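# Plug the charger into the power strip's second outlet

## Task

Insert the charger fully and squarely into the power strip's second socket, counting from the end the cord leaves. The strip must stay flat on the table. Then release the charger and move the grippers away. It only counts if the charger stays seated with no help from the robot.

## Robot and tools

ROBOT. There are two 6-joint arms, left_arm and right_arm, each with a parallel two-finger gripper. Their bases sit near (+0.001, +0.275, -0.006) m and (+0.005, -0.272, -0.011) m. The names are only labels. In camera images left_arm is not necessarily on the left.

FRAME. All reported poses use one scene frame. Its origin is at table-top height, midway between the arms and a few centimetres behind the table's near edge. +x points out across the table, +z points up, and left_arm is on the +y side. Each gripper's fingers point along its own +z axis and close along its own y axis. The reported end-effector point lies between the finger pads, about 1 cm short of the fingertips. Printed hand positions can be somewhat off, especially far from the base.

execute_actions. The argument "actions" is a list holding at most one item.
- An empty list commands nothing. It returns the current state with camera pictures.
- A motion item is {"rows": [...], "steps": n}. It has 1 to 15 rows and n from 4 to 15 control steps (default 15, each 1/30 s). Each row is used for one step. If there are fewer rows than steps, the last row repeats.
- A wait item is {"steps": n} with n up to 300. It sends nothing new and returns after n steps, counted from the previous result. Your reply time counts toward those steps.
- The optional "pictures": true adds camera images to any result.
A refused call moves nothing.

ROW LAYOUT. Every row has exactly 14 numbers, each in [-1, 1], even when one arm stays still. The order is: left_arm waist, shoulder, elbow, wrist pitch, wrist yaw, wrist roll, left grip; then the same seven for right_arm.

The six joint numbers are scaled offsets, not absolute angles. They are measured from the joint angles in the most recent result that printed them. Before the first such result in a scene, they are measured from where the arm is when the action begins. They do not build on the previous row. A value of 1.0 equals 1.202 rad for the waist, 1.258 for the shoulder, 1.238 for the elbow, 2.073 for wrist pitch, and 2.022 for wrist yaw and wrist roll. A row of zeros pulls the arm back to those reference angles, so it is not a pause.

Joint ranges in radians: waist -2.618 to 3.054, shoulder 0.000 to 3.142, elbow 0.000 to 3.142, wrist pitch -1.571 to 1.571, wrist yaw -1.571 to 1.571, wrist roll -2.094 to 2.094. A call is refused if it sends a joint more than 0.036 rad outward beyond its range. A real limit may sit 0.036 rad either side of the stated one, and a request past it is clipped. The line "joint sent to its limit" reports this, possibly about an earlier action.

The grip number is absolute: +1 is fully open and -1 is closed. The pads meet near -0.94, and each millimetre of object width adds about 0.0208. Sending a value below an object's width squeezes harder, up to roughly 50 to 62 N per pad. To keep holding, keep sending the same closing value in every row.

MOTION. Joint speed is limited. Each step's target stays within a fixed lead of the measured angle: 0.202 rad for the waist, 0.258 for the shoulder, 0.238 for the elbow, 0.573 for wrist pitch and 0.522 for yaw and roll. If the targets would move the hand more than 70 mm, they are scaled back. Friction can leave a joint about 0.031 rad from its target, and smaller moves may not happen at all. Results come back 4 steps before an action ends. Those steps, and motion toward the last target, continue while you think. Motion stops once the arms settle or a step is HELD.

RESULT LINES.
- The state line gives each arm's end-effector position (m) and orientation quaternion (w, x, y, z), plus grip_measured on the -1 to +1 scale. Each gripper's reading can carry a fixed error of up to about 0.02.
- Joint positions give six angles in rad plus the finger opening in m (0.093 open, 0 closed). On a gripped rigid object the opening settles up to about 12 mm under its width.
- Joint velocities, and joint torques with fixed offsets and noise.
- "joint command not followed" means a clearance check altered that arm's targets.
- HELD marks steps whose row was not sent.
- MOTOR HOT appears from 75 °C. OVER-TEMPERATURE FAULT means an arm was stopped: for 10 s at 90 °C, and it goes limp at 100 °C. Long heavy holds heat the motors.

zoom_image. Arguments: "camera" (cam_low, cam_left_wrist or cam_right_wrist) and "region" [x0, y0, x1, y1]. The region is in pixels of that camera's latest 896x504 image, with the origin at the top left, and can be at most 504 by 504. Camera calibration (intrinsics, distortion, world-to-camera transforms) is provided. The wrist cameras move with their hands.

read_manual. It takes an optional "section" (only "licences") and returns licence text. It does not move anything.

finished_scene. Pass the current scene's integer "scene". Replying without any tool call also ends things.

CAUTIONS.
- Do not drop the charger or knock anything off the table.
- Do not tip the strip.
- Do not ram or shove hard, and do not let the arms collide with each other.
- The bar and plate behind the bases can stand up to about 3 cm above the table and give no warning on contact.
- A held part may occasionally be tugged, and loose items may be nudged.
- Release the charger and pull back before finishing.

Each tool is called after ">>>" as name([rows], argument=value, ...), one row to a line, values as JSON.

## Session

>>> execute_actions(actions=[])

Scene clock: 0.00 s of 4500.00 s.
left_arm: end_effector_position=(+0.3707, +0.2666, +0.2198) grip_measured=+0.989 end_effector_quat_wxyz=(+0.237, +0.134, +0.883, +0.383) | right_arm: end_effector_position=(+0.1786, -0.3262, +0.1679) grip_measured=+1.000 end_effector_quat_wxyz=(-0.129, -0.568, +0.774, -0.250)
Joint positions: left_arm=[-0.386  1.613  1.408 -0.974 -0.848  0.126  0.093] | right_arm=[ 0.162  1.158  1.072 -1.473  0.524 -1.141  0.093]
Joint velocities: left_arm=[-0.007 -0.002  0.002 -0.007 -0.022  0.022  0.001] | right_arm=[-0.007  0.002 -0.012 -0.007  0.007 -0.007  0.   ]
Joint torques (N m, as the arm reports them, + toward a larger angle): no reading
Motor temperatures (°C, as the motors report them): left_arm=[30 33 32 29 30 33] | right_arm=[29 32 31 32 31 32]

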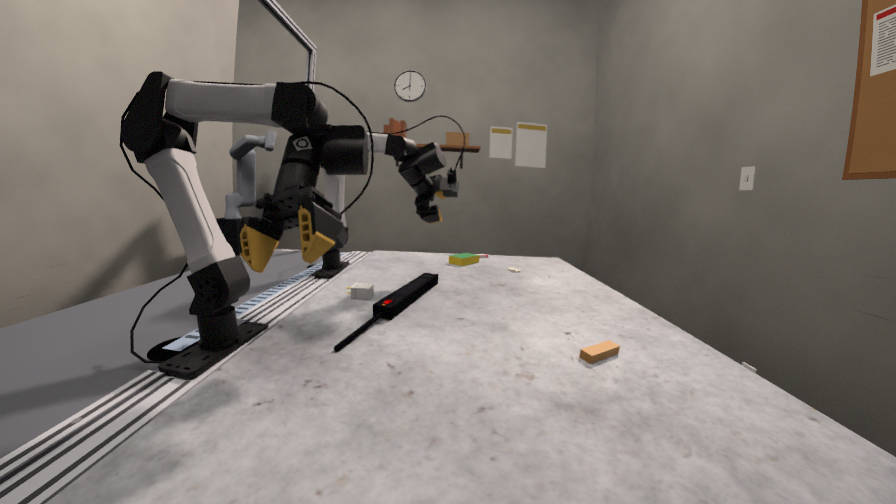

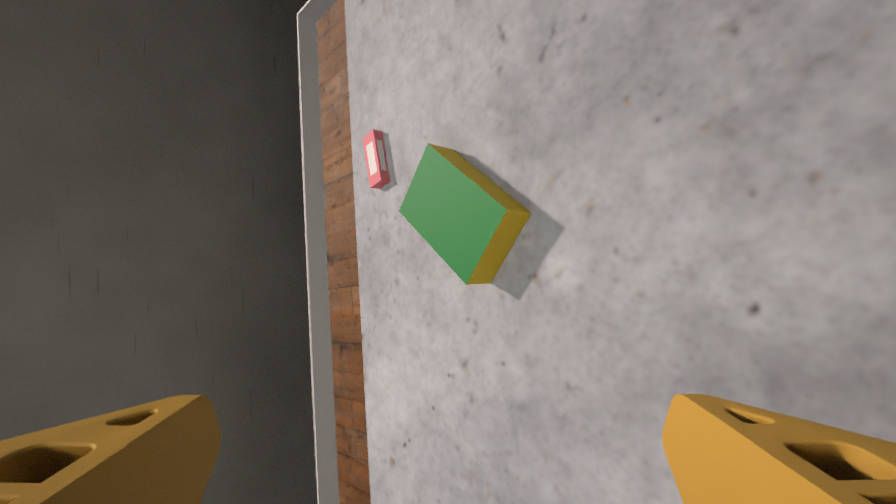

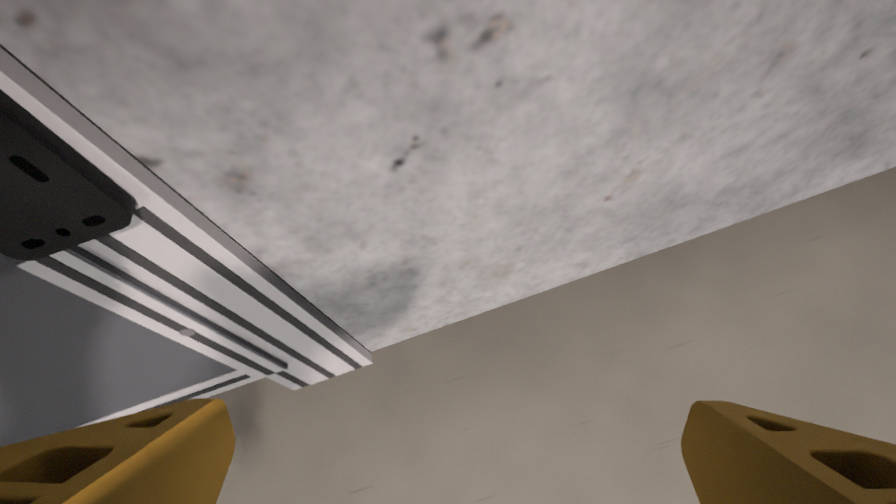

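>>> zoom_image(camera="cam_low", region=[310, 250, 470, 370])

Region (310, 250, 470, 370) of cam_low's 896x504 image, scaled by 3.150, with more detail than that image has; it fills the top 378 rows of this view, and the rest is white.

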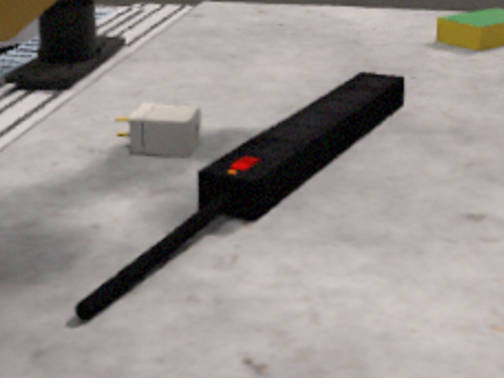

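>>> execute_actions([
  {"rows": [[-0.012,-0.002,0.002,-0.002,0.014,-0.002,1,0,0,0,0,0,0,1],[-0.03,-0.005,0.005,-0.004,0.035,-0.005,1,0,0,0,0,0,0,1],[-0.055,-0.009,0.009,-0.008,0.064,-0.009,1,0,0,0,0,0,0,1],[-0.085,-0.014,0.014,-0.012,0.099,-0.015,1,0,0,0,0,0,0,1],[-0.115,-0.02,0.019,-0.016,0.134,-0.02,1,0,0,0,0,0,0,1],[-0.145,-0.025,0.024,-0.021,0.169,-0.025,1,0,0,0,0,0,0,1],[-0.175,-0.03,0.029,-0.025,0.204,-0.03,1,0,0,0,0,0,0,1],[-0.205,-0.035,0.034,-0.029,0.239,-0.035,1,0,0,0,0,0,0,1],[-0.235,-0.04,0.039,-0.033,0.274,-0.041,1,0,0,0,0,0,0,1],[-0.265,-0.045,0.044,-0.038,0.309,-0.046,1,0,0,0,0,0,0,1],[-0.295,-0.05,0.048,-0.042,0.344,-0.051,1,0,0,0,0,0,0,1],[-0.32,-0.054,0.053,-0.045,0.373,-0.055,1,0,0,0,0,0,0,1],[-0.34,-0.058,0.056,-0.048,0.397,-0.059,1,0,0,0,0,0,0,1],[-0.353,-0.06,0.058,-0.05,0.412,-0.061,1,0,0,0,0,0,0,1],[-0.359,-0.061,0.059,-0.051,0.419,-0.062,1,0,0,0,0,0,0,1]], "steps": 15},
])

>>> execute_actions([
  {"steps": 20},
], pictures=true)

Scene clock: 3.93 s of 4500.00 s.
left_arm: end_effector_position=(+0.3265, +0.1102, +0.1897) grip_measured=+0.989 end_effector_quat_wxyz=(+0.254, +0.298, +0.908, +0.151) | right_arm: end_effector_position=(+0.1786, -0.3262, +0.1679) grip_measured=+1.000 end_effector_quat_wxyz=(-0.129, -0.568, +0.774, -0.250)
Joint positions: left_arm=[-0.674  1.59   1.428 -1.02  -0.427  0.07   0.093] | right_arm=[ 0.162  1.158  1.072 -1.473  0.524 -1.141  0.093]
Joint velocities: left_arm=[-1.057 -0.203  0.193 -0.256  1.897 -0.198 -0.001] | right_arm=[ 0.012 -0.012  0.002 -0.007 -0.022  0.037  0.   ]
Joint torques (N m, as the arm reports them, + toward a larger angle): left_arm=[-0.16 -9.63 10.85  1.03 -0.23 -0.09] | right_arm=[ 0.12 -2.32  6.49  0.45  0.12 -0.01]
Motor temperatures (°C, as the motors report them): left_arm=[30 33 32 30 30 33] | right_arm=[29 32 32 32 31 32]
Steps of this call (steps 1 to 90: nothing new was sent; then 0.57 s passed at rest; steps 91 to 101: the first 11 steps of this action). Readings (joint positions):
91: left_arm=[-0.386 1.613 1.408 -0.974 -0.845 0.126] | right_arm=[0.162 1.158 1.072 -1.473 0.524 -1.141]
92: left_arm=[-0.389 1.613 1.408 -0.975 -0.837 0.126] | right_arm=[0.162 1.158 1.072 -1.473 0.524 -1.141]
94: left_arm=[-0.414 1.613 1.408 -0.980 -0.797 0.120] | right_arm=[0.162 1.158 1.072 -1.473 0.524 -1.141]
98: left_arm=[-0.554 1.606 1.411 -1.000 -0.612 0.095] | right_arm=[0.162 1.158 1.072 -1.473 0.524 -1.141]
101: the state above

Scene clock: 4.60 s of 4500.00 s.
left_arm: end_effector_position=(+0.2474, +0.0184, +0.1937) grip_measured=+0.989 end_effector_quat_wxyz=(+0.203, +0.386, +0.898, -0.065) | right_arm: end_effector_position=(+0.1786, -0.3262, +0.1679) grip_measured=+1.000 end_effector_quat_wxyz=(-0.129, -0.568, +0.774, -0.250)
Joint positions: left_arm=[-0.822  1.546  1.459 -1.074 -0.012  0.011  0.093] | right_arm=[ 0.162  1.158  1.072 -1.473  0.524 -1.141  0.093]
Joint velocities: left_arm=[-0.007 -0.012 -0.002 -0.037  0.081 -0.037 -0.   ] | right_arm=[ 0.022 -0.012  0.007  0.022 -0.037  0.051  0.   ]
Joint torques (N m, as the arm reports them, + toward a larger angle): left_arm=[ 0.45 -7.72 10.29  1.17  0.16 -0.12] | right_arm=[ 0.14 -2.33  6.49  0.44  0.12 -0.01]
Motor temperatures (°C, as the motors report them): left_arm=[30 33 32 30 30 33] | right_arm=[29 32 32 32 31 32]
Kept back: nothing.
Steps of this call (steps 1 to 4: the last 4 steps of your previous action; steps 5 to 20: the robot went on to your last target). Readings (joint positions):
1: left_arm=[-0.711 1.583 1.435 -1.026 -0.363 0.061] | right_arm=[0.162 1.158 1.072 -1.473 0.524 -1.141]
2: left_arm=[-0.745 1.575 1.442 -1.032 -0.301 0.052] | right_arm=[0.162 1.158 1.072 -1.473 0.524 -1.141]
4: left_arm=[-0.798 1.560 1.452 -1.043 -0.193 0.038] | right_arm=[0.162 1.158 1.072 -1.473 0.524 -1.141]
8: left_arm=[-0.822 1.546 1.459 -1.059 -0.076 0.022] | right_arm=[0.162 1.158 1.072 -1.473 0.524 -1.141]
20: the state above
camera_calibration (this result's frames):
cam_left_wrist: T_world_to_cam=[[-0.719905, -0.69323, -0.0342035, 0.192277], [-0.693896, 0.71996, 0.0128811, 0.19542], [0.0156956, 0.0330068, -0.999332, 0.274492], [0, 0, 0, 1]] pos_world=[0.269714, -0.0164628, 0.278368]

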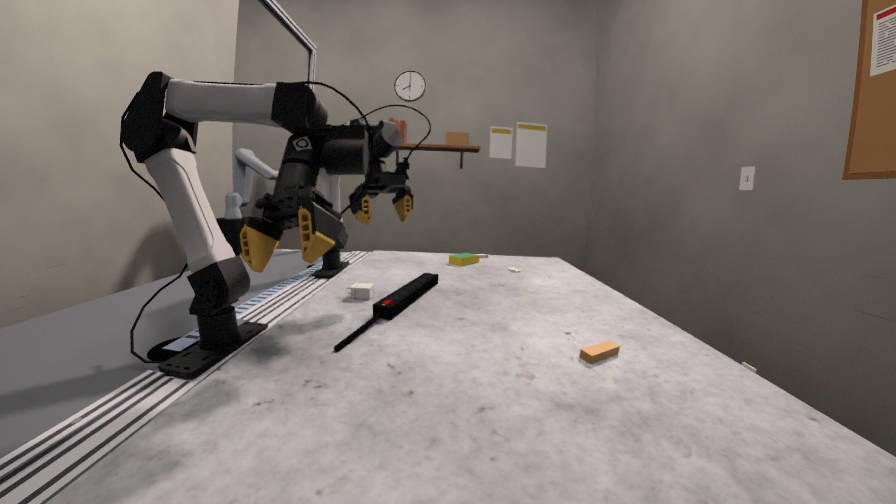

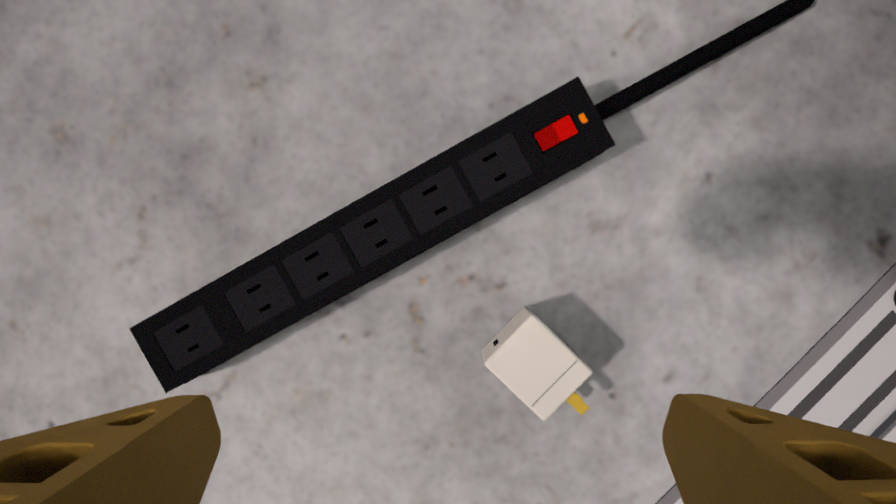

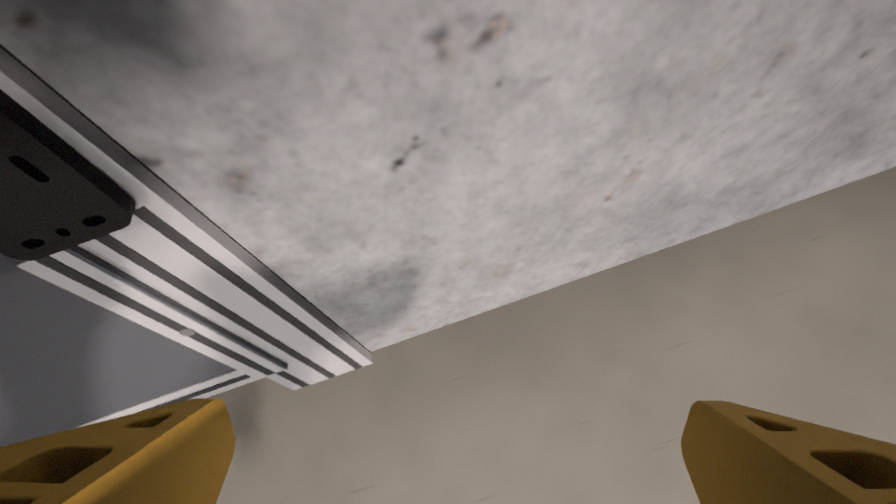

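>>> zoom_image(camera="cam_left_wrist", region=[340, 70, 630, 290])

>>> zoom_image(camera="cam_left_wrist", region=[460, 290, 640, 430])

Region (340, 70, 630, 290) of cam_left_wrist's 896x504 image, scaled by 1.738, with more detail than that image has; it fills the top 382 rows of this view, and the rest is white.

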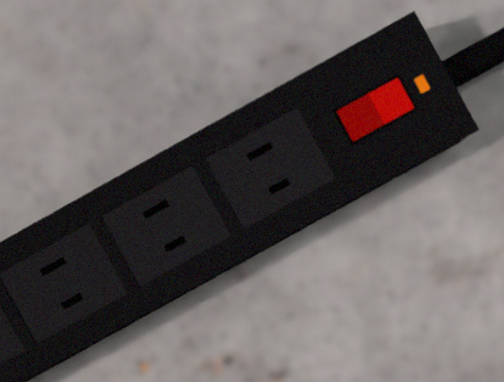

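Region (460, 290, 640, 430) of cam_left_wrist's 896x504 image, scaled by 2.800, with more detail than that image has.

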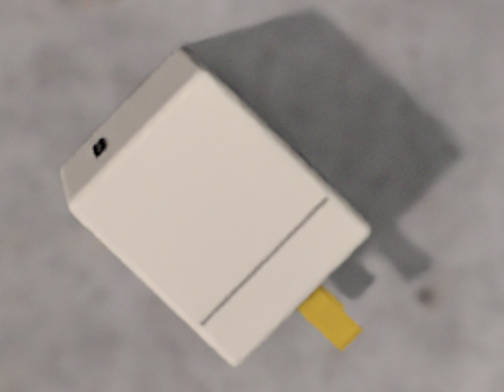

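>>> execute_actions([
  {"rows": [[-0.001,0.005,0.002,-0.002,0.001,-0.006,1,-0.001,0.007,0.003,0.001,-0.008,0.004,1],[-0.002,0.015,0.006,-0.006,0.004,-0.019,1,-0.003,0.02,0.01,0.002,-0.022,0.013,1],[-0.003,0.03,0.012,-0.013,0.009,-0.038,1,-0.006,0.04,0.02,0.005,-0.045,0.025,1],[-0.006,0.05,0.02,-0.021,0.014,-0.063,1,-0.009,0.066,0.033,0.008,-0.075,0.042,1],[-0.008,0.072,0.028,-0.031,0.021,-0.091,1,-0.013,0.093,0.046,0.011,-0.105,0.059,1],[-0.011,0.097,0.038,-0.042,0.028,-0.122,1,-0.017,0.12,0.06,0.015,-0.135,0.076,1],[-0.014,0.123,0.048,-0.053,0.035,-0.155,1,-0.021,0.147,0.073,0.018,-0.165,0.093,1],[-0.017,0.15,0.059,-0.064,0.043,-0.189,1,-0.025,0.174,0.087,0.021,-0.195,0.11,1],[-0.02,0.177,0.07,-0.076,0.05,-0.223,1,-0.028,0.2,0.1,0.025,-0.225,0.127,1],[-0.023,0.203,0.08,-0.087,0.058,-0.255,1,-0.032,0.227,0.113,0.028,-0.255,0.144,1],[-0.026,0.228,0.09,-0.098,0.065,-0.287,1,-0.036,0.254,0.126,0.031,-0.285,0.161,1],[-0.029,0.252,0.099,-0.108,0.072,-0.317,1,-0.04,0.28,0.14,0.035,-0.315,0.178,1],[-0.031,0.273,0.107,-0.117,0.078,-0.343,1,-0.043,0.307,0.153,0.038,-0.345,0.195,1],[-0.033,0.29,0.114,-0.125,0.083,-0.365,1,-0.047,0.334,0.166,0.041,-0.375,0.212,1],[-0.035,0.305,0.12,-0.131,0.087,-0.384,1,-0.051,0.36,0.18,0.044,-0.405,0.229,1]], "steps": 15},
])

Scene clock: 12.07 s of 4500.00 s.
left_arm: end_effector_position=(+0.2371, +0.0070, +0.1375) grip_measured=+0.989 end_effector_quat_wxyz=(+0.066, +0.244, +0.965, -0.062) | right_arm: end_effector_position=(+0.2113, -0.2735, +0.1334) grip_measured=+1.000 end_effector_quat_wxyz=(-0.085, -0.503, +0.856, -0.086)
Joint positions: left_arm=[-0.836  1.756  1.529 -1.184  0.058 -0.325  0.093] | right_arm=[ 0.141  1.401  1.187 -1.448  0.182 -0.948  0.093]
Joint velocities: left_arm=[-0.125  1.106  0.315 -0.447  0.344 -1.692 -0.001] | right_arm=[-0.125  1.018  0.462  0.198 -1.56   0.813  0.   ]
Joint torques (N m, as the arm reports them, + toward a larger angle): left_arm=[-0.62 -7.71  9.56  0.55  0.18 -0.1 ] | right_arm=[-0.89 -3.26  7.37  0.38 -0.04  0.04]
Motor temperatures (°C, as the motors report them): left_arm=[30 35 34 30 30 33] | right_arm=[29 33 33 32 31 32]
Steps of this call (steps 1 to 30: the robot went on to your last target; steps 31 to 90: nothing new was sent; then 4.10 s passed at rest; steps 91 to 101: the first 11 steps of this action). Readings (joint positions):
91: left_arm=[-0.822 1.546 1.459 -1.075 -0.008 0.009] | right_arm=[0.162 1.158 1.072 -1.473 0.523 -1.140]
92: left_arm=[-0.822 1.546 1.459 -1.076 -0.008 0.005] | right_arm=[0.162 1.158 1.072 -1.473 0.518 -1.137]
94: left_arm=[-0.822 1.553 1.459 -1.083 -0.005 -0.024] | right_arm=[0.162 1.173 1.080 -1.474 0.485 -1.118]
98: left_arm=[-0.825 1.644 1.495 -1.135 0.023 -0.166] | right_arm=[0.154 1.292 1.140 -1.467 0.334 -1.034]
101: the state above

>>> execute_actions([
  {"rows": [[-0.024,0.145,0.065,-0.078,0.053,-0.221,1,-0.031,0.19,0.1,0.028,-0.233,0.131,1],[-0.025,0.152,0.068,-0.082,0.056,-0.232,1,-0.035,0.215,0.114,0.031,-0.264,0.149,1],[-0.026,0.158,0.07,-0.086,0.058,-0.241,1,-0.039,0.241,0.127,0.035,-0.296,0.167,1],[-0.027,0.163,0.072,-0.088,0.06,-0.248,1,-0.044,0.267,0.141,0.039,-0.328,0.185,1],[-0.027,0.166,0.074,-0.09,0.061,-0.253,1,-0.048,0.293,0.155,0.043,-0.36,0.203,1],[-0.027,0.166,0.074,-0.09,0.061,-0.253,1,-0.052,0.319,0.169,0.047,-0.391,0.221,1],[-0.027,0.166,0.074,-0.09,0.061,-0.253,1,-0.056,0.344,0.182,0.05,-0.422,0.238,1],[-0.027,0.166,0.074,-0.09,0.061,-0.253,1,-0.06,0.368,0.195,0.054,-0.452,0.255,1],[-0.027,0.166,0.074,-0.09,0.061,-0.253,1,-0.064,0.39,0.206,0.057,-0.479,0.27,1],[-0.027,0.166,0.074,-0.09,0.061,-0.253,1,-0.067,0.41,0.217,0.06,-0.503,0.284,1],[-0.027,0.166,0.074,-0.09,0.061,-0.253,1,-0.07,0.428,0.226,0.063,-0.525,0.296,1],[-0.027,0.166,0.074,-0.09,0.061,-0.253,1,-0.072,0.443,0.234,0.065,-0.544,0.307,1],[-0.027,0.166,0.074,-0.09,0.061,-0.253,1,-0.074,0.455,0.241,0.067,-0.558,0.315,1],[-0.027,0.166,0.074,-0.09,0.061,-0.253,1,-0.076,0.465,0.246,0.068,-0.57,0.322,1],[-0.027,0.166,0.074,-0.09,0.061,-0.253,1,-0.077,0.471,0.249,0.069,-0.578,0.326,1]], "steps": 15},
])

>>> execute_actions([
  {"steps": 22},
], pictures=true)

Scene clock: 13.00 s of 4500.00 s.
left_arm: end_effector_position=(+0.2013, +0.0085, +0.0915) grip_measured=+0.990 end_effector_quat_wxyz=(-0.096, +0.003, +0.995, -0.003) | right_arm: end_effector_position=(+0.2977, -0.1489, +0.0980) grip_measured=+1.000 end_effector_quat_wxyz=(-0.040, -0.205, +0.925, +0.318)
Joint positions: left_arm=[-0.858  1.948  1.593 -1.36   0.17  -0.816  0.093] | right_arm=[ 0.08   1.881  1.43  -1.355 -0.665 -0.473  0.093]
Joint velocities: left_arm=[-0.007  0.017  0.012  0.007 -0.051 -0.154 -0.002] | right_arm=[-0.144  0.794  0.349  0.168 -1.443  0.813  0.   ]
Joint torques (N m, as the arm reports them, + toward a larger angle): left_arm=[-0.63 -8.75  9.65 -0.11  0.2  -0.12] | right_arm=[-1.08 -7.91  7.25  0.   -0.61 -0.03]
Motor temperatures (°C, as the motors report them): left_arm=[30 35 34 30 30 33] | right_arm=[29 33 33 32 31 32]
Steps of this call (steps 1 to 4: the last 4 steps of your previous action; steps 5 to 17: the robot went on to your last target; steps 18 to 28: the first 11 steps of this action). Readings (joint positions):
18: left_arm=[-0.858 1.938 1.581 -1.337 0.153 -0.749] | right_arm=[0.117 1.606 1.281 -1.392 -0.277 -0.690]
19: left_arm=[-0.858 1.938 1.581 -1.338 0.155 -0.755] | right_arm=[0.117 1.614 1.289 -1.395 -0.286 -0.685]
21: left_arm=[-0.858 1.938 1.581 -1.344 0.159 -0.774] | right_arm=[0.112 1.652 1.322 -1.395 -0.338 -0.656]
25: left_arm=[-0.858 1.946 1.593 -1.357 0.167 -0.806] | right_arm=[0.094 1.784 1.391 -1.376 -0.514 -0.558]
28: the state above

Scene clock: 13.73 s of 4500.00 s.
left_arm: end_effector_position=(+0.2002, +0.0090, +0.0916) grip_measured=+0.990 end_effector_quat_wxyz=(-0.098, -0.003, +0.995, -0.002) | right_arm: end_effector_position=(+0.3262, -0.1162, +0.1130) grip_measured=+1.000 end_effector_quat_wxyz=(-0.046, -0.087, +0.885, +0.456)
Joint positions: left_arm=[-0.858  1.949  1.593 -1.364  0.172 -0.827  0.093] | right_arm=[ 0.065  1.981  1.479 -1.32  -0.977 -0.297  0.093]
Joint velocities: left_arm=[-0.032  0.017  0.002 -0.081  0.007  0.022 -0.001] | right_arm=[ 0.002  0.002 -0.007  0.022 -0.037 -0.022  0.   ]
Joint torques (N m, as the arm reports them, + toward a larger angle): left_arm=[-0.62 -8.65  9.69 -0.12  0.2  -0.11] | right_arm=[-1.13 -8.32  7.3   0.09 -0.81 -0.04]
Motor temperatures (°C, as the motors report them): left_arm=[30 35 34 30 30 33] | right_arm=[29 33 33 32 31 32]
Kept back: nothing.
Steps of this call (steps 1 to 4: the last 4 steps of your previous action; steps 5 to 22: the robot went on to your last target). Readings (joint positions):
1: left_arm=[-0.858 1.949 1.593 -1.361 0.170 -0.819] | right_arm=[0.077 1.908 1.441 -1.348 -0.712 -0.446]
2: left_arm=[-0.858 1.949 1.593 -1.361 0.170 -0.821] | right_arm=[0.073 1.931 1.451 -1.342 -0.756 -0.421]
4: left_arm=[-0.858 1.949 1.593 -1.362 0.171 -0.823] | right_arm=[0.068 1.964 1.466 -1.331 -0.832 -0.377]
8: left_arm=[-0.858 1.949 1.593 -1.364 0.172 -0.826] | right_arm=[0.065 1.981 1.475 -1.321 -0.919 -0.328]
22: the state above
camera_calibration (this result's frames):
cam_left_wrist: T_world_to_cam=[[0.00843091, -0.999939, 0.00719547, 0.00149724], [-0.803777, -0.00249596, 0.594925, 0.146004], [-0.594871, -0.0107993, -0.803749, 0.278264], [0, 0, 0, 1]] pos_world=[0.282873, 0.00486663, 0.136782]
cam_right_wrist: T_world_to_cam=[[0.103246, -0.564155, -0.819188, -0.00703859], [-0.821376, -0.512845, 0.249662, 0.218467], [-0.560964, 0.647085, -0.516333, 0.396278], [0, 0, 0, 1]] pos_world=[0.402468, -0.148357, 0.144303]

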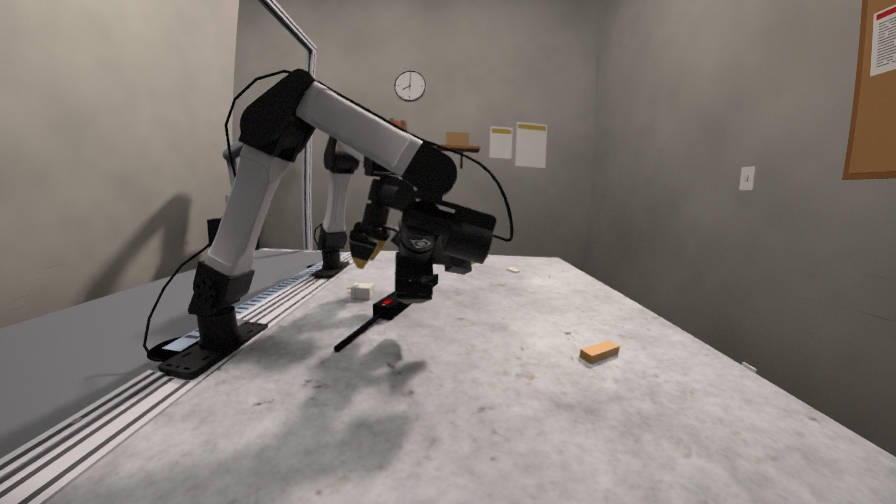

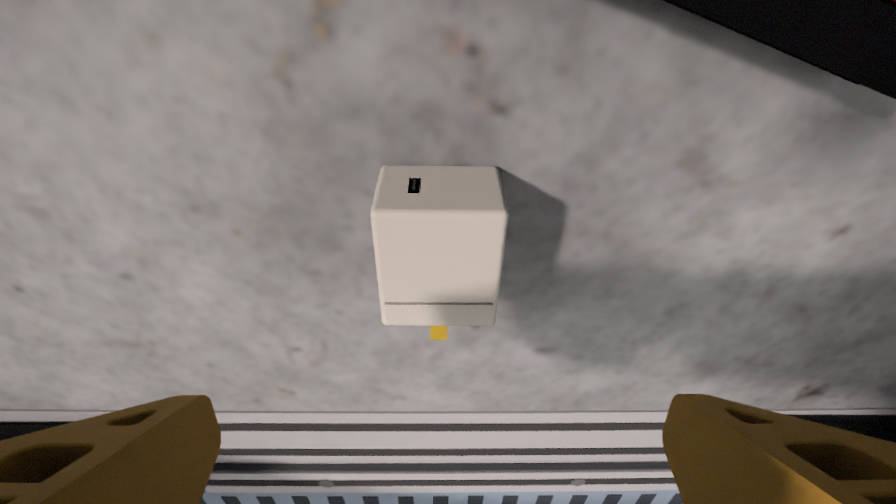

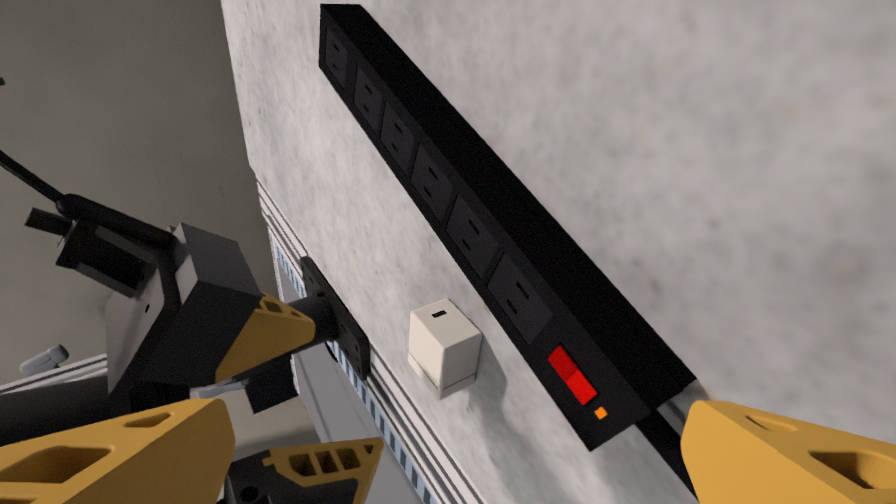

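>>> execute_actions([
  {"rows": [[0,0.006,-0.004,0.004,0,0,1,0,0,0,0,0,0,1],[0,0.01,-0.012,0.01,0,0,1,0,0,0,0,0,0,1],[0,0.014,-0.024,0.019,0,0,1,0,0,0,0,0,0,1],[0,0.018,-0.038,0.03,0,0,1,0,0,0,0,0,0,1],[0,0.023,-0.053,0.042,0,0,1,0,0,0,0,0,0,1],[0,0.028,-0.069,0.054,0,0,1,0,0,0,0,0,0,1],[0,0.033,-0.085,0.067,0,0,1,0,0,0,0,0,0,1],[0,0.038,-0.101,0.079,0,0,1,0,0,0,0,0,0,1],[0,0.043,-0.116,0.091,0,0,1,0,0,0,0,0,0,1],[0,0.048,-0.13,0.102,0,0,1,0,0,0,0,0,0,1],[0,0.052,-0.142,0.111,0,0,1,0,0,0,0,0,0,1],[0,0.055,-0.151,0.118,0,0,1,0,0,0,0,0,0,1],[0,0.057,-0.157,0.123,0,0,1,0,0,0,0,0,0,1],[0,0.059,-0.161,0.126,0,0,1,0,0,0,0,0,0,1],[0,0.059,-0.162,0.127,0,0,1,0,0,0,0,0,0,1]], "steps": 15},
])

>>> execute_actions([
  {"steps": 16},
], pictures=true)

Scene clock: 15.83 s of 4500.00 s.
left_arm: end_effector_position=(+0.1980, +0.0130, +0.0494) grip_measured=+0.990 end_effector_quat_wxyz=(-0.107, -0.004, +0.994, +0.008) | right_arm: end_effector_position=(+0.3263, -0.1159, +0.1133) grip_measured=+1.000 end_effector_quat_wxyz=(-0.046, -0.086, +0.884, +0.456)
Joint positions: left_arm=[-0.858  1.984  1.469 -1.23   0.172 -0.828  0.093] | right_arm=[ 0.065  1.981  1.479 -1.32  -0.979 -0.295  0.093]
Joint velocities: left_arm=[-0.002  0.276 -0.569  0.608 -0.007 -0.007  0.   ] | right_arm=[-0.012  0.002 -0.002  0.007 -0.007 -0.037  0.   ]
Joint torques (N m, as the arm reports them, + toward a larger angle): left_arm=[ 0.19 -9.02  5.22  0.04  0.11 -0.02] | right_arm=[ 0.18 -9.23  6.   -0.1  -0.71 -0.09]
Motor temperatures (°C, as the motors report them): left_arm=[30 35 34 30 30 33] | right_arm=[29 33 33 32 31 32]
Steps of this call (steps 1 to 30: the robot went on to your last target; steps 31 to 52: nothing new was sent; steps 53 to 63: the first 11 steps of this action). Readings (joint positions):
53: left_arm=[-0.858 1.949 1.593 -1.364 0.172 -0.828] | right_arm=[0.065 1.981 1.479 -1.320 -0.979 -0.295]
54: left_arm=[-0.858 1.949 1.593 -1.364 0.172 -0.828] | right_arm=[0.065 1.981 1.479 -1.320 -0.979 -0.295]
56: left_arm=[-0.858 1.949 1.590 -1.353 0.172 -0.828] | right_arm=[0.065 1.981 1.479 -1.320 -0.979 -0.295]
60: left_arm=[-0.858 1.958 1.529 -1.289 0.172 -0.828] | right_arm=[0.065 1.981 1.479 -1.320 -0.979 -0.295]
63: the state above

Scene clock: 16.37 s of 4500.00 s.
left_arm: end_effector_position=(+0.2022, +0.0094, +0.0216) grip_measured=+0.990 end_effector_quat_wxyz=(-0.101, -0.003, +0.995, +0.002) | right_arm: end_effector_position=(+0.3263, -0.1159, +0.1133) grip_measured=+1.000 end_effector_quat_wxyz=(-0.046, -0.086, +0.884, +0.456)
Joint positions: left_arm=[-0.858  2.021  1.409 -1.117  0.172 -0.828  0.093] | right_arm=[ 0.065  1.981  1.479 -1.32  -0.979 -0.295  0.093]
Joint velocities: left_arm=[ 0.002 -0.002  0.017  0.037  0.022 -0.051  0.   ] | right_arm=[ 0.002  0.012  0.007 -0.081 -0.066  0.051  0.   ]
Joint torques (N m, as the arm reports them, + toward a larger angle): left_arm=[  0.17 -10.07   5.28   0.05   0.13  -0.03] | right_arm=[ 0.12 -9.23  6.03 -0.09 -0.71 -0.09]
Motor temperatures (°C, as the motors report them): left_arm=[30 35 34 30 30 33] | right_arm=[29 34 34 32 31 32]
Kept back: nothing.
Steps of this call (steps 1 to 4: the last 4 steps of your previous action; steps 5 to 16: the robot went on to your last target). Readings (joint positions):
1: left_arm=[-0.858 1.994 1.451 -1.211 0.172 -0.828] | right_arm=[0.065 1.981 1.479 -1.320 -0.979 -0.295]
2: left_arm=[-0.858 2.003 1.436 -1.195 0.172 -0.828] | right_arm=[0.065 1.981 1.479 -1.320 -0.979 -0.295]
4: left_arm=[-0.858 2.017 1.416 -1.168 0.172 -0.828] | right_arm=[0.065 1.981 1.479 -1.320 -0.979 -0.295]
8: left_arm=[-0.858 2.021 1.409 -1.137 0.172 -0.828] | right_arm=[0.065 1.981 1.479 -1.320 -0.979 -0.295]
16: the state above
camera_calibration (this result's frames):
cam_left_wrist: T_world_to_cam=[[0.00904942, -0.999959, 0.000282676, 0.00237123], [-0.800103, -0.00707121, 0.599821, 0.188425], [-0.599794, -0.0056542, -0.800135, 0.224033], [0, 0, 0, 1]] pos_world=[0.285111, 0.00497025, 0.0662352]
cam_right_wrist: T_world_to_cam=[[0.101401, -0.562681, -0.820432, -0.00575527], [-0.821795, -0.512161, 0.249689, 0.218781], [-0.560688, 0.648908, -0.514342, 0.396217], [0, 0, 0, 1]] pos_world=[0.402531, -0.148296, 0.144442]

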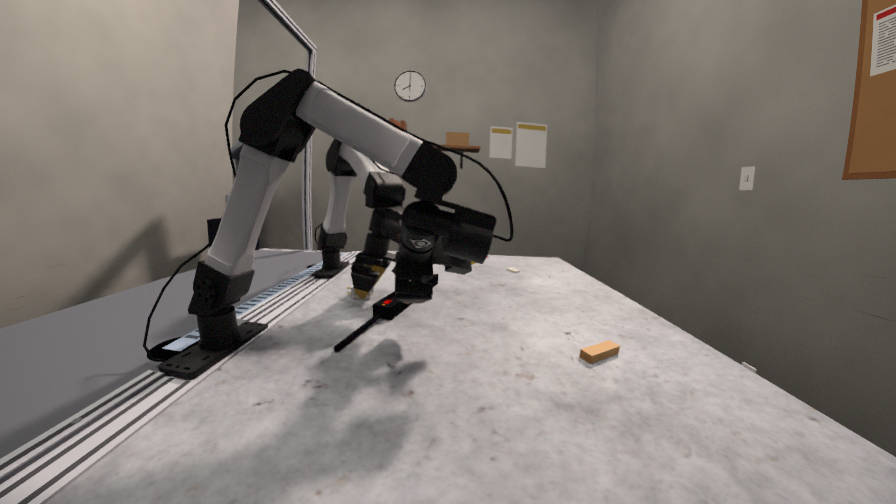

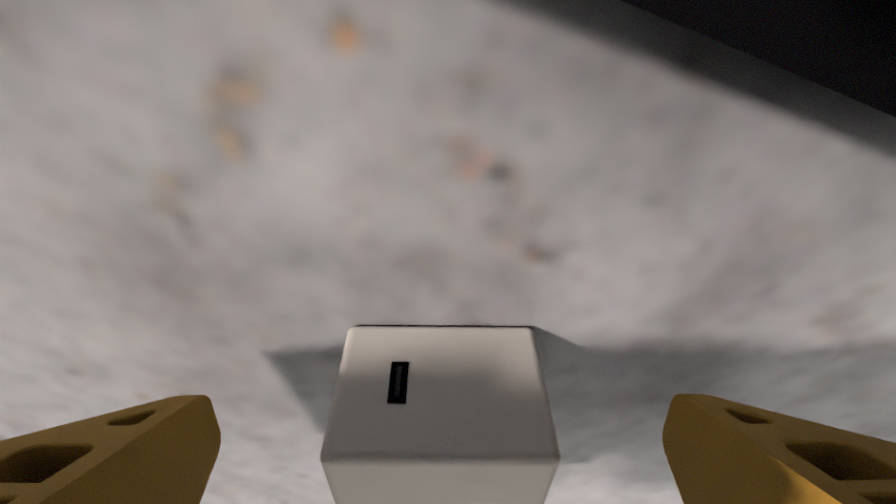

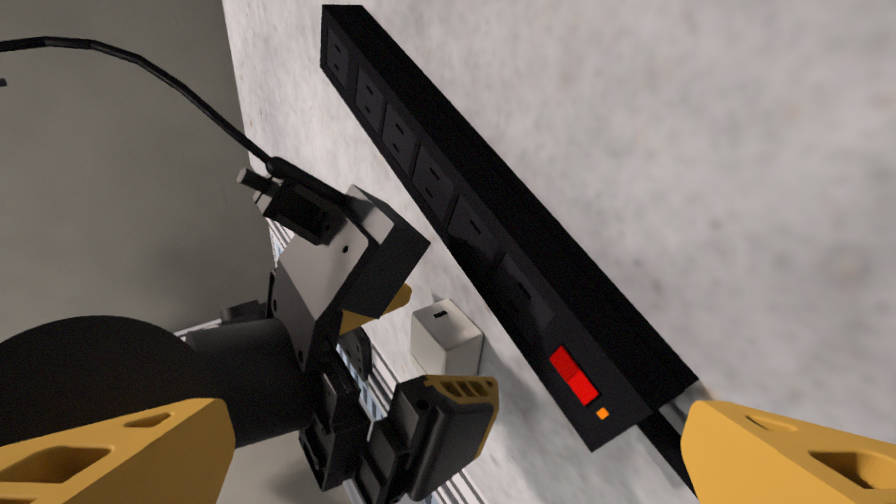

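>>> execute_actions([
  {"rows": [[0,0,-0.01,0.006,0,0,0.9,0,0,0,0,0,0,1],[0,0,-0.018,0.011,0,0,0.8,0,0,0,0,0,0,1],[0,0,-0.024,0.014,0,0,0.7,0,0,0,0,0,0,1],[0,0,-0.029,0.017,0,0,0.6,0,0,0,0,0,0,1],[0,0,-0.033,0.019,0,0,0.5,0,0,0,0,0,0,1],[0,0,-0.035,0.021,0,0,0.4,0,0,0,0,0,0,1],[0,0,-0.035,0.021,0,0,0.3,0,0,0,0,0,0,1],[0,0,-0.035,0.021,0,0,0.2,0,0,0,0,0,0,1],[0,0,-0.035,0.021,0,0,0.12,0,0,0,0,0,0,1],[0,0,-0.035,0.021,0,0,0.06,0,0,0,0,0,0,1]], "steps": 15},
], pictures=true)

Scene clock: 17.47 s of 4500.00 s.
left_arm: end_effector_position=(+0.2012, +0.0107, +0.0162) grip_measured=+0.070 end_effector_quat_wxyz=(-0.101, -0.003, +0.995, +0.001) | right_arm: end_effector_position=(+0.3263, -0.1159, +0.1133) grip_measured=+1.000 end_effector_quat_wxyz=(-0.046, -0.086, +0.884, +0.456)
Joint positions: left_arm=[-0.858  2.021  1.387 -1.093  0.172 -0.828  0.049] | right_arm=[ 0.065  1.981  1.479 -1.32  -0.979 -0.295  0.093]
Joint velocities: left_arm=[-0.022  0.002 -0.012  0.037  0.007  0.11  -0.015] | right_arm=[ 0.007 -0.022  0.007  0.007 -0.007  0.007  0.   ]
Joint torques (N m, as the arm reports them, + toward a larger angle): left_arm=[  0.17 -10.14   4.36   0.08   0.12  -0.04] | right_arm=[ 0.1  -9.25  5.98 -0.09 -0.73 -0.07]
Motor temperatures (°C, as the motors report them): left_arm=[30 36 34 30 30 33] | right_arm=[29 34 34 32 31 32]
Steps of this call (steps 1 to 15: the robot went on to your last target; steps 16 to 22: nothing new was sent; steps 23 to 33: the first 11 steps of this action). Readings (joint positions):
23: left_arm=[-0.858 2.021 1.409 -1.114 0.172 -0.828] | right_arm=[0.065 1.981 1.479 -1.320 -0.979 -0.295]
24: left_arm=[-0.858 2.021 1.409 -1.114 0.172 -0.828] | right_arm=[0.065 1.981 1.479 -1.320 -0.979 -0.295]
26: left_arm=[-0.858 2.021 1.407 -1.108 0.172 -0.828] | right_arm=[0.065 1.981 1.479 -1.320 -0.979 -0.295]
30: left_arm=[-0.858 2.021 1.389 -1.095 0.172 -0.828] | right_arm=[0.065 1.981 1.479 -1.320 -0.979 -0.295]
33: the state above
camera_calibration (this result's frames):
cam_left_wrist: T_world_to_cam=[[0.0090116, -0.999958, 0.00142247, 0.00369096], [-0.800717, -0.00636394, 0.599008, 0.190957], [-0.598974, -0.00653702, -0.800741, 0.219], [0, 0, 0, 1]] pos_world=[0.284045, 0.00633765, 0.0609726]
cam_right_wrist: T_world_to_cam=[[0.101401, -0.562681, -0.820432, -0.00575527], [-0.821795, -0.512161, 0.249689, 0.218781], [-0.560688, 0.648908, -0.514342, 0.396217], [0, 0, 0, 1]] pos_world=[0.402531, -0.148296, 0.144442]

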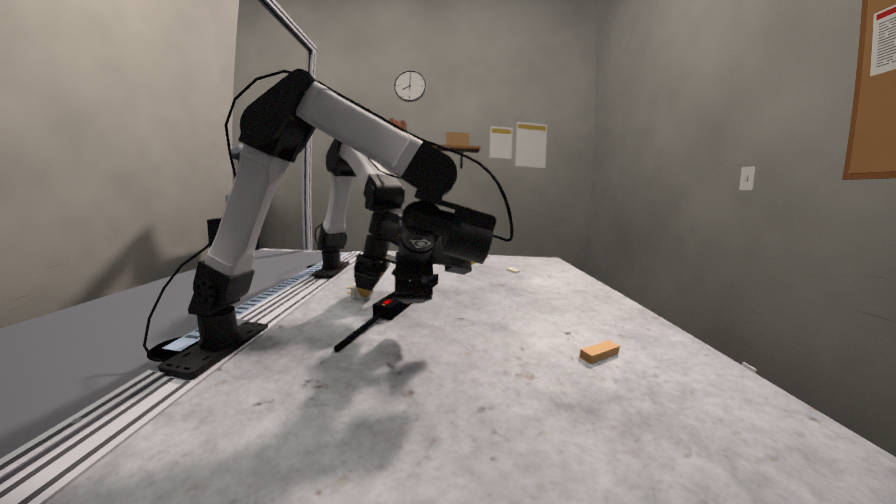

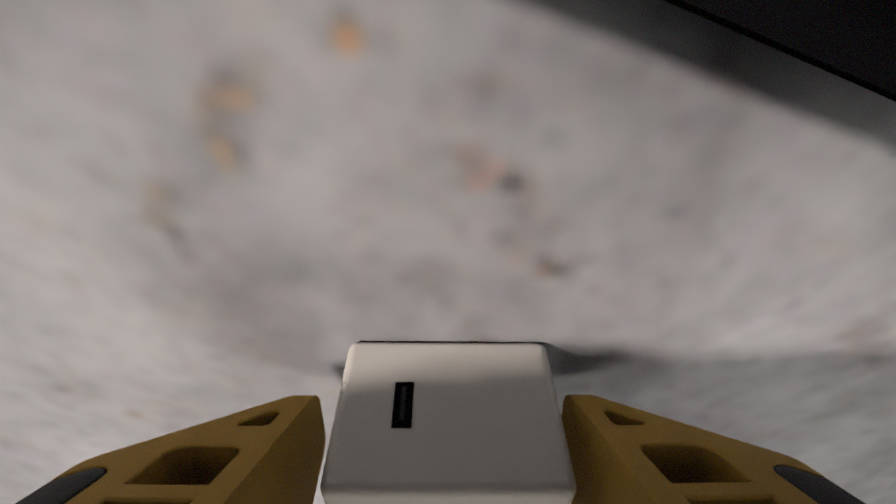

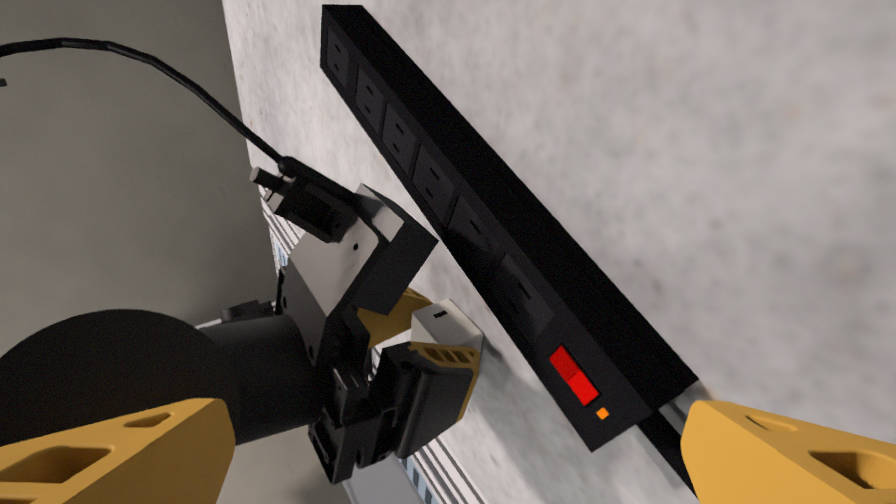

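>>> execute_actions([
  {"rows": [[0,0,0,0,0,0,0.02,0,0,0,0,0,0,1],[0,0,0,0,0,0,-0.02,0,0,0,0,0,0,1],[0,0,0,0,0,0,-0.06,0,0,0,0,0,0,1],[0,0,0,0,0,0,-0.1,0,0,0,0,0,0,1],[0,0,0,0,0,0,-0.13,0,0,0,0,0,0,1],[0,0,0,0,0,0,-0.16,0,0,0,0,0,0,1],[0,0,0,0,0,0,-0.19,0,0,0,0,0,0,1],[0,0,0,0,0,0,-0.22,0,0,0,0,0,0,1],[0,0,0,0,0,0,-0.25,0,0,0,0,0,0,1],[0,0,0,0,0,0,-0.28,0,0,0,0,0,0,1],[0,0,0,0,0,0,-0.31,0,0,0,0,0,0,1],[0,0,0,0,0,0,-0.34,0,0,0,0,0,0,1],[0,0,0,0,0,0,-0.37,0,0,0,0,0,0,1],[0,0,0,0,0,0,-0.4,0,0,0,0,0,0,1]], "steps": 15},
])

>>> execute_actions([
  {"steps": 8},
], pictures=true)

Scene clock: 18.57 s of 4500.00 s.
left_arm: end_effector_position=(+0.2021, +0.0096, +0.0160) grip_measured=-0.266 end_effector_quat_wxyz=(-0.099, -0.003, +0.995, -0.001) | right_arm: end_effector_position=(+0.3263, -0.1159, +0.1133) grip_measured=+1.000 end_effector_quat_wxyz=(-0.046, -0.086, +0.884, +0.456)
Joint positions: left_arm=[-0.858  2.021  1.387 -1.087  0.172 -0.828  0.032] | right_arm=[ 0.065  1.981  1.479 -1.32  -0.979 -0.295  0.093]
Joint velocities: left_arm=[ 0.017 -0.007  0.002  0.095  0.037  0.007 -0.017] | right_arm=[ 0.007  0.012  0.002 -0.051 -0.007 -0.007  0.   ]
Joint torques (N m, as the arm reports them, + toward a larger angle): left_arm=[  0.17 -10.25   6.58  -0.11   0.11  -0.04] | right_arm=[ 0.12 -9.24  6.02 -0.1  -0.74 -0.07]
Motor temperatures (°C, as the motors report them): left_arm=[30 36 34 30 30 33] | right_arm=[29 34 34 32 31 32]
Steps of this call (steps 1 to 4: the last 4 steps of your previous action; steps 5 to 15: the robot went on to your last target; steps 16 to 22: nothing new was sent; steps 23 to 33: the first 11 steps of this action). Readings (joint positions):
23: left_arm=[-0.858 2.021 1.387 -1.086 0.172 -0.828] | right_arm=[0.065 1.981 1.479 -1.320 -0.979 -0.295]
24: left_arm=[-0.858 2.021 1.387 -1.086 0.172 -0.828] | right_arm=[0.065 1.981 1.479 -1.320 -0.979 -0.295]
26: left_arm=[-0.858 2.021 1.387 -1.086 0.172 -0.828] | right_arm=[0.065 1.981 1.479 -1.320 -0.979 -0.295]
30: left_arm=[-0.858 2.021 1.387 -1.087 0.172 -0.828] | right_arm=[0.065 1.981 1.479 -1.320 -0.979 -0.295]
33: the state above

Scene clock: 18.83 s of 4500.00 s.
left_arm: end_effector_position=(+0.2021, +0.0096, +0.0160) grip_measured=-0.269 end_effector_quat_wxyz=(-0.099, -0.003, +0.995, -0.001) | right_arm: end_effector_position=(+0.3263, -0.1159, +0.1133) grip_measured=+1.000 end_effector_quat_wxyz=(-0.046, -0.086, +0.884, +0.456)
Joint positions: left_arm=[-0.858  2.021  1.387 -1.087  0.172 -0.828  0.032] | right_arm=[ 0.065  1.981  1.479 -1.32  -0.979 -0.295  0.093]
Joint velocities: left_arm=[-0.012 -0.007 -0.007  0.007 -0.022 -0.051 -0.001] | right_arm=[ 0.002  0.012 -0.007  0.037  0.007 -0.022  0.   ]
Joint torques (N m, as the arm reports them, + toward a larger angle): left_arm=[  0.16 -10.26   6.63  -0.11   0.12  -0.03] | right_arm=[ 0.12 -9.25  6.03 -0.1  -0.74 -0.07]
Motor temperatures (°C, as the motors report them): left_arm=[30 36 34 30 30 33] | right_arm=[29 34 34 32 31 32]
Kept back: nothing.
Steps of this call (steps 1 to 4: the last 4 steps of your previous action; steps 5 to 8: the robot went on to your last target). Readings (joint positions):
1: left_arm=[-0.858 2.021 1.387 -1.087 0.172 -0.828] | right_arm=[0.065 1.981 1.479 -1.320 -0.979 -0.295]
2: left_arm=[-0.858 2.021 1.387 -1.087 0.172 -0.828] | right_arm=[0.065 1.981 1.479 -1.320 -0.979 -0.295]
4: left_arm=[-0.858 2.021 1.387 -1.087 0.172 -0.828] | right_arm=[0.065 1.981 1.479 -1.320 -0.979 -0.295]
8: the state above
camera_calibration (this result's frames):
cam_left_wrist: T_world_to_cam=[[0.00884865, -0.999943, 0.00598123, 0.00257003], [-0.803165, -0.00354384, 0.595746, 0.192371], [-0.595691, -0.0100755, -0.803151, 0.21883], [0, 0, 0, 1]] pos_world=[0.284838, 0.00545643, 0.0611337]
cam_right_wrist: T_world_to_cam=[[0.101401, -0.562681, -0.820432, -0.00575527], [-0.821795, -0.512161, 0.249689, 0.218781], [-0.560688, 0.648908, -0.514342, 0.396217], [0, 0, 0, 1]] pos_world=[0.402531, -0.148296, 0.144442]

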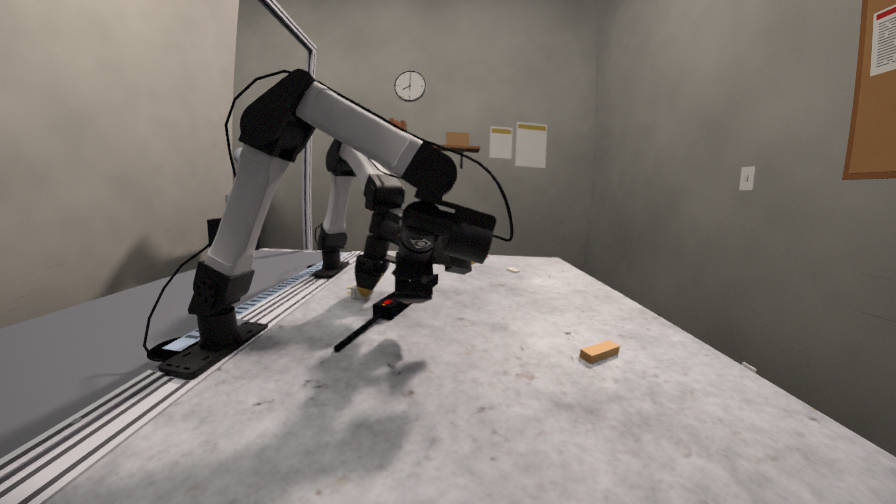

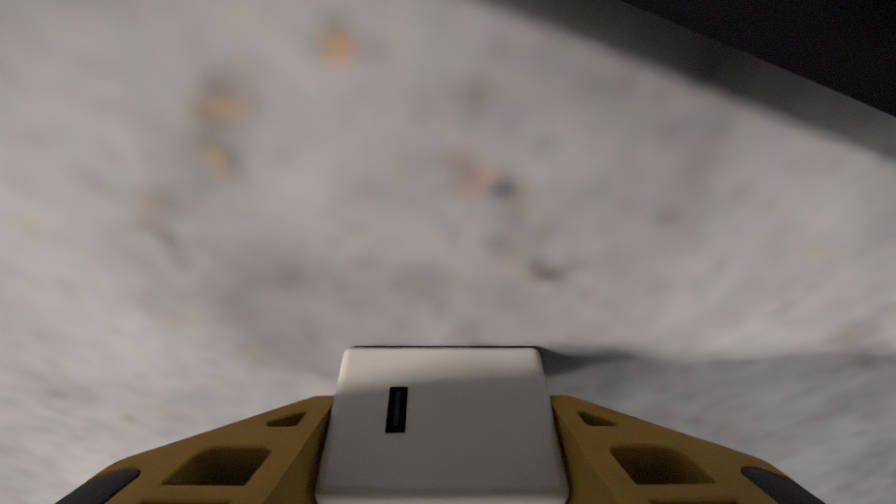

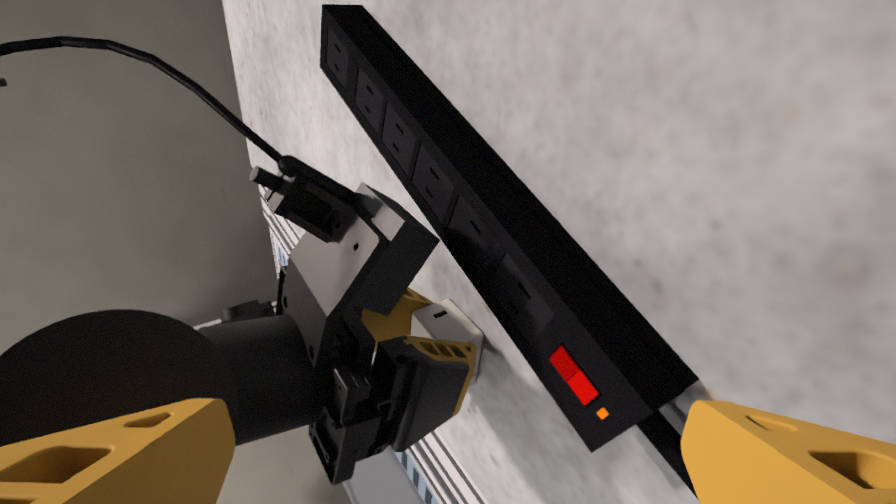

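>>> execute_actions([
  {"rows": [[0,-0.008,0.004,-0.002,0,0,-0.4,0,0,0,0,0,0,0.9],[0,-0.018,0.008,-0.005,0,0,-0.4,0,0,0,0,0,0,0.8],[0,-0.031,0.011,-0.01,0,0,-0.4,0,0,0,0,0,0,0.7],[0,-0.047,0.013,-0.016,0,0,-0.4,0,0,0,0,0,0,0.6],[0,-0.065,0.015,-0.024,0,0,-0.4,0,0,0,0,0,0,0.5],[0,-0.085,0.016,-0.032,0,0,-0.4,0,0,0,0,0,0,0.4],[0,-0.106,0.017,-0.04,0,0,-0.4,0,0,0,0,0,0,0.3],[0,-0.127,0.018,-0.048,0,0,-0.4,0,0,0,0,0,0,0.2],[0,-0.148,0.019,-0.055,0,0,-0.4,0,0,0,0,0,0,0.1],[0,-0.169,0.02,-0.061,0,0,-0.4,0,0,0,0,0,0,0],[0,-0.19,0.02,-0.065,-0.005,0.004,-0.4,0,0,0,0,0,0,-0.1],[0,-0.21,0.02,-0.067,-0.012,0.01,-0.4,0,0,0,0,0,0,-0.2],[0,-0.228,0.018,-0.066,-0.022,0.018,-0.4,0,0,0,0,0,0,-0.3],[0,-0.244,0.014,-0.06,-0.035,0.027,-0.4,0,0,0,0,0,0,-0.4],[0,-0.258,0.008,-0.05,-0.05,0.038,-0.4,0,0,0,0,0,0,-0.5]], "steps": 15},
])

Scene clock: 21.00 s of 4500.00 s.
left_arm: end_effector_position=(+0.1970, +0.0135, +0.0692) grip_measured=-0.269 end_effector_quat_wxyz=(-0.067, +0.002, +0.997, -0.036) | right_arm: end_effector_position=(+0.3263, -0.1159, +0.1133) grip_measured=-0.047 end_effector_quat_wxyz=(-0.046, -0.086, +0.884, +0.456)
Joint positions: left_arm=[-0.858  1.855  1.387 -1.158  0.172 -0.828  0.032] | right_arm=[ 0.065  1.981  1.479 -1.32  -0.979 -0.295  0.043]
Joint velocities: left_arm=[-0.007 -0.921 -0.002 -0.286 -0.066  0.081 -0.   ] | right_arm=[-0.017  0.007 -0.017  0.037  0.022 -0.007 -0.105]
Joint torques (N m, as the arm reports them, + toward a larger angle): left_arm=[  0.22 -10.68   9.6    0.08   0.09   0.05] | right_arm=[ 0.13 -9.2   5.99 -0.1  -0.74 -0.07]
Motor temperatures (°C, as the motors report them): left_arm=[30 37 34 30 30 33] | right_arm=[29 35 34 32 31 32]
Steps of this call (steps 1 to 15: the robot went on to your last target; steps 16 to 54: nothing new was sent; steps 55 to 65: the first 11 steps of this action). Readings (joint positions):
55: left_arm=[-0.858 2.021 1.387 -1.087 0.172 -0.828] | right_arm=[0.065 1.981 1.479 -1.320 -0.979 -0.295]
56: left_arm=[-0.858 2.021 1.387 -1.087 0.172 -0.828] | right_arm=[0.065 1.981 1.479 -1.320 -0.979 -0.295]
58: left_arm=[-0.858 2.016 1.387 -1.090 0.172 -0.828] | right_arm=[0.065 1.981 1.479 -1.320 -0.979 -0.295]
62: left_arm=[-0.858 1.947 1.387 -1.122 0.172 -0.828] | right_arm=[0.065 1.981 1.479 -1.320 -0.979 -0.295]
65: the state above

>>> execute_actions([
  {"rows": [[-0.002,-0.132,0.004,-0.008,-0.056,0.042,-0.4,0,0,0,0,0,0,-0.5],[-0.004,-0.137,-0.004,0.006,-0.064,0.047,-0.4,0,0,0,0,0,0,-0.5],[-0.006,-0.142,-0.015,0.025,-0.075,0.053,-0.4,0,0,0,0,0,0,-0.5],[-0.008,-0.146,-0.029,0.048,-0.088,0.061,-0.4,0,0,0,0,0,0,-0.5],[-0.01,-0.15,-0.046,0.074,-0.102,0.069,-0.4,0,0,0,0,0,0,-0.5],[-0.013,-0.154,-0.064,0.102,-0.117,0.078,-0.4,0,0,0,0,0,0,-0.5],[-0.015,-0.158,-0.082,0.131,-0.133,0.087,-0.4,0,0,0,0,0,0,-0.5],[-0.018,-0.162,-0.101,0.16,-0.148,0.097,-0.4,0,0,0,0,0,0,-0.5],[-0.02,-0.165,-0.12,0.19,-0.164,0.106,-0.4,0,0,0,0,0,0,-0.5],[-0.023,-0.169,-0.139,0.219,-0.18,0.115,-0.4,0,0,0,0,0,0,-0.5],[-0.025,-0.173,-0.157,0.249,-0.195,0.125,-0.4,0,0,0,0,0,0,-0.5],[-0.028,-0.176,-0.176,0.278,-0.211,0.134,-0.4,0,0,0,0,0,0,-0.5],[-0.03,-0.18,-0.195,0.307,-0.227,0.143,-0.4,0,0,0,0,0,0,-0.5],[-0.033,-0.183,-0.213,0.337,-0.242,0.153,-0.4,0,0,0,0,0,0,-0.5],[-0.035,-0.187,-0.232,0.366,-0.258,0.162,-0.4,0,0,0,0,0,0,-0.5]], "steps": 15},
])

Scene clock: 21.83 s of 4500.00 s.
left_arm: end_effector_position=(+0.2472, +0.0158, +0.1002) grip_measured=-0.269 end_effector_quat_wxyz=(+0.147, +0.092, +0.983, -0.056) | right_arm: end_effector_position=(+0.3263, -0.1159, +0.1133) grip_measured=-0.497 end_effector_quat_wxyz=(-0.046, -0.086, +0.884, +0.456)
Joint positions: left_arm=[-0.873  1.665  1.249 -0.88  -0.096 -0.653  0.032] | right_arm=[ 0.065  1.981  1.479 -1.32  -0.979 -0.295  0.021]
Joint velocities: left_arm=[-0.09  -0.076 -0.706  1.473 -0.872  0.476 -0.001] | right_arm=[-0.022 -0.017 -0.007  0.007 -0.007 -0.066  0.001]
Joint torques (N m, as the arm reports them, + toward a larger angle): left_arm=[-0.48 -9.57  6.41  1.1  -0.09  0.04] | right_arm=[ 0.13 -9.22  6.03 -0.1  -0.73 -0.08]
Motor temperatures (°C, as the motors report them): left_arm=[30 37 34 30 30 33] | right_arm=[29 35 34 32 31 32]
Steps of this call (steps 1 to 4: the last 4 steps of your previous action; steps 5 to 14: the robot went on to your last target; steps 15 to 25: the first 11 steps of this action). Readings (joint positions):
15: left_arm=[-0.858 1.698 1.387 -1.190 0.083 -0.762] | right_arm=[0.065 1.981 1.479 -1.320 -0.979 -0.295]
16: left_arm=[-0.858 1.698 1.387 -1.188 0.078 -0.758] | right_arm=[0.065 1.981 1.479 -1.320 -0.979 -0.295]
18: left_arm=[-0.858 1.697 1.384 -1.164 0.059 -0.746] | right_arm=[0.065 1.981 1.479 -1.320 -0.979 -0.295]
22: left_arm=[-0.863 1.677 1.320 -1.023 -0.019 -0.700] | right_arm=[0.065 1.981 1.479 -1.320 -0.979 -0.295]
25: the state above


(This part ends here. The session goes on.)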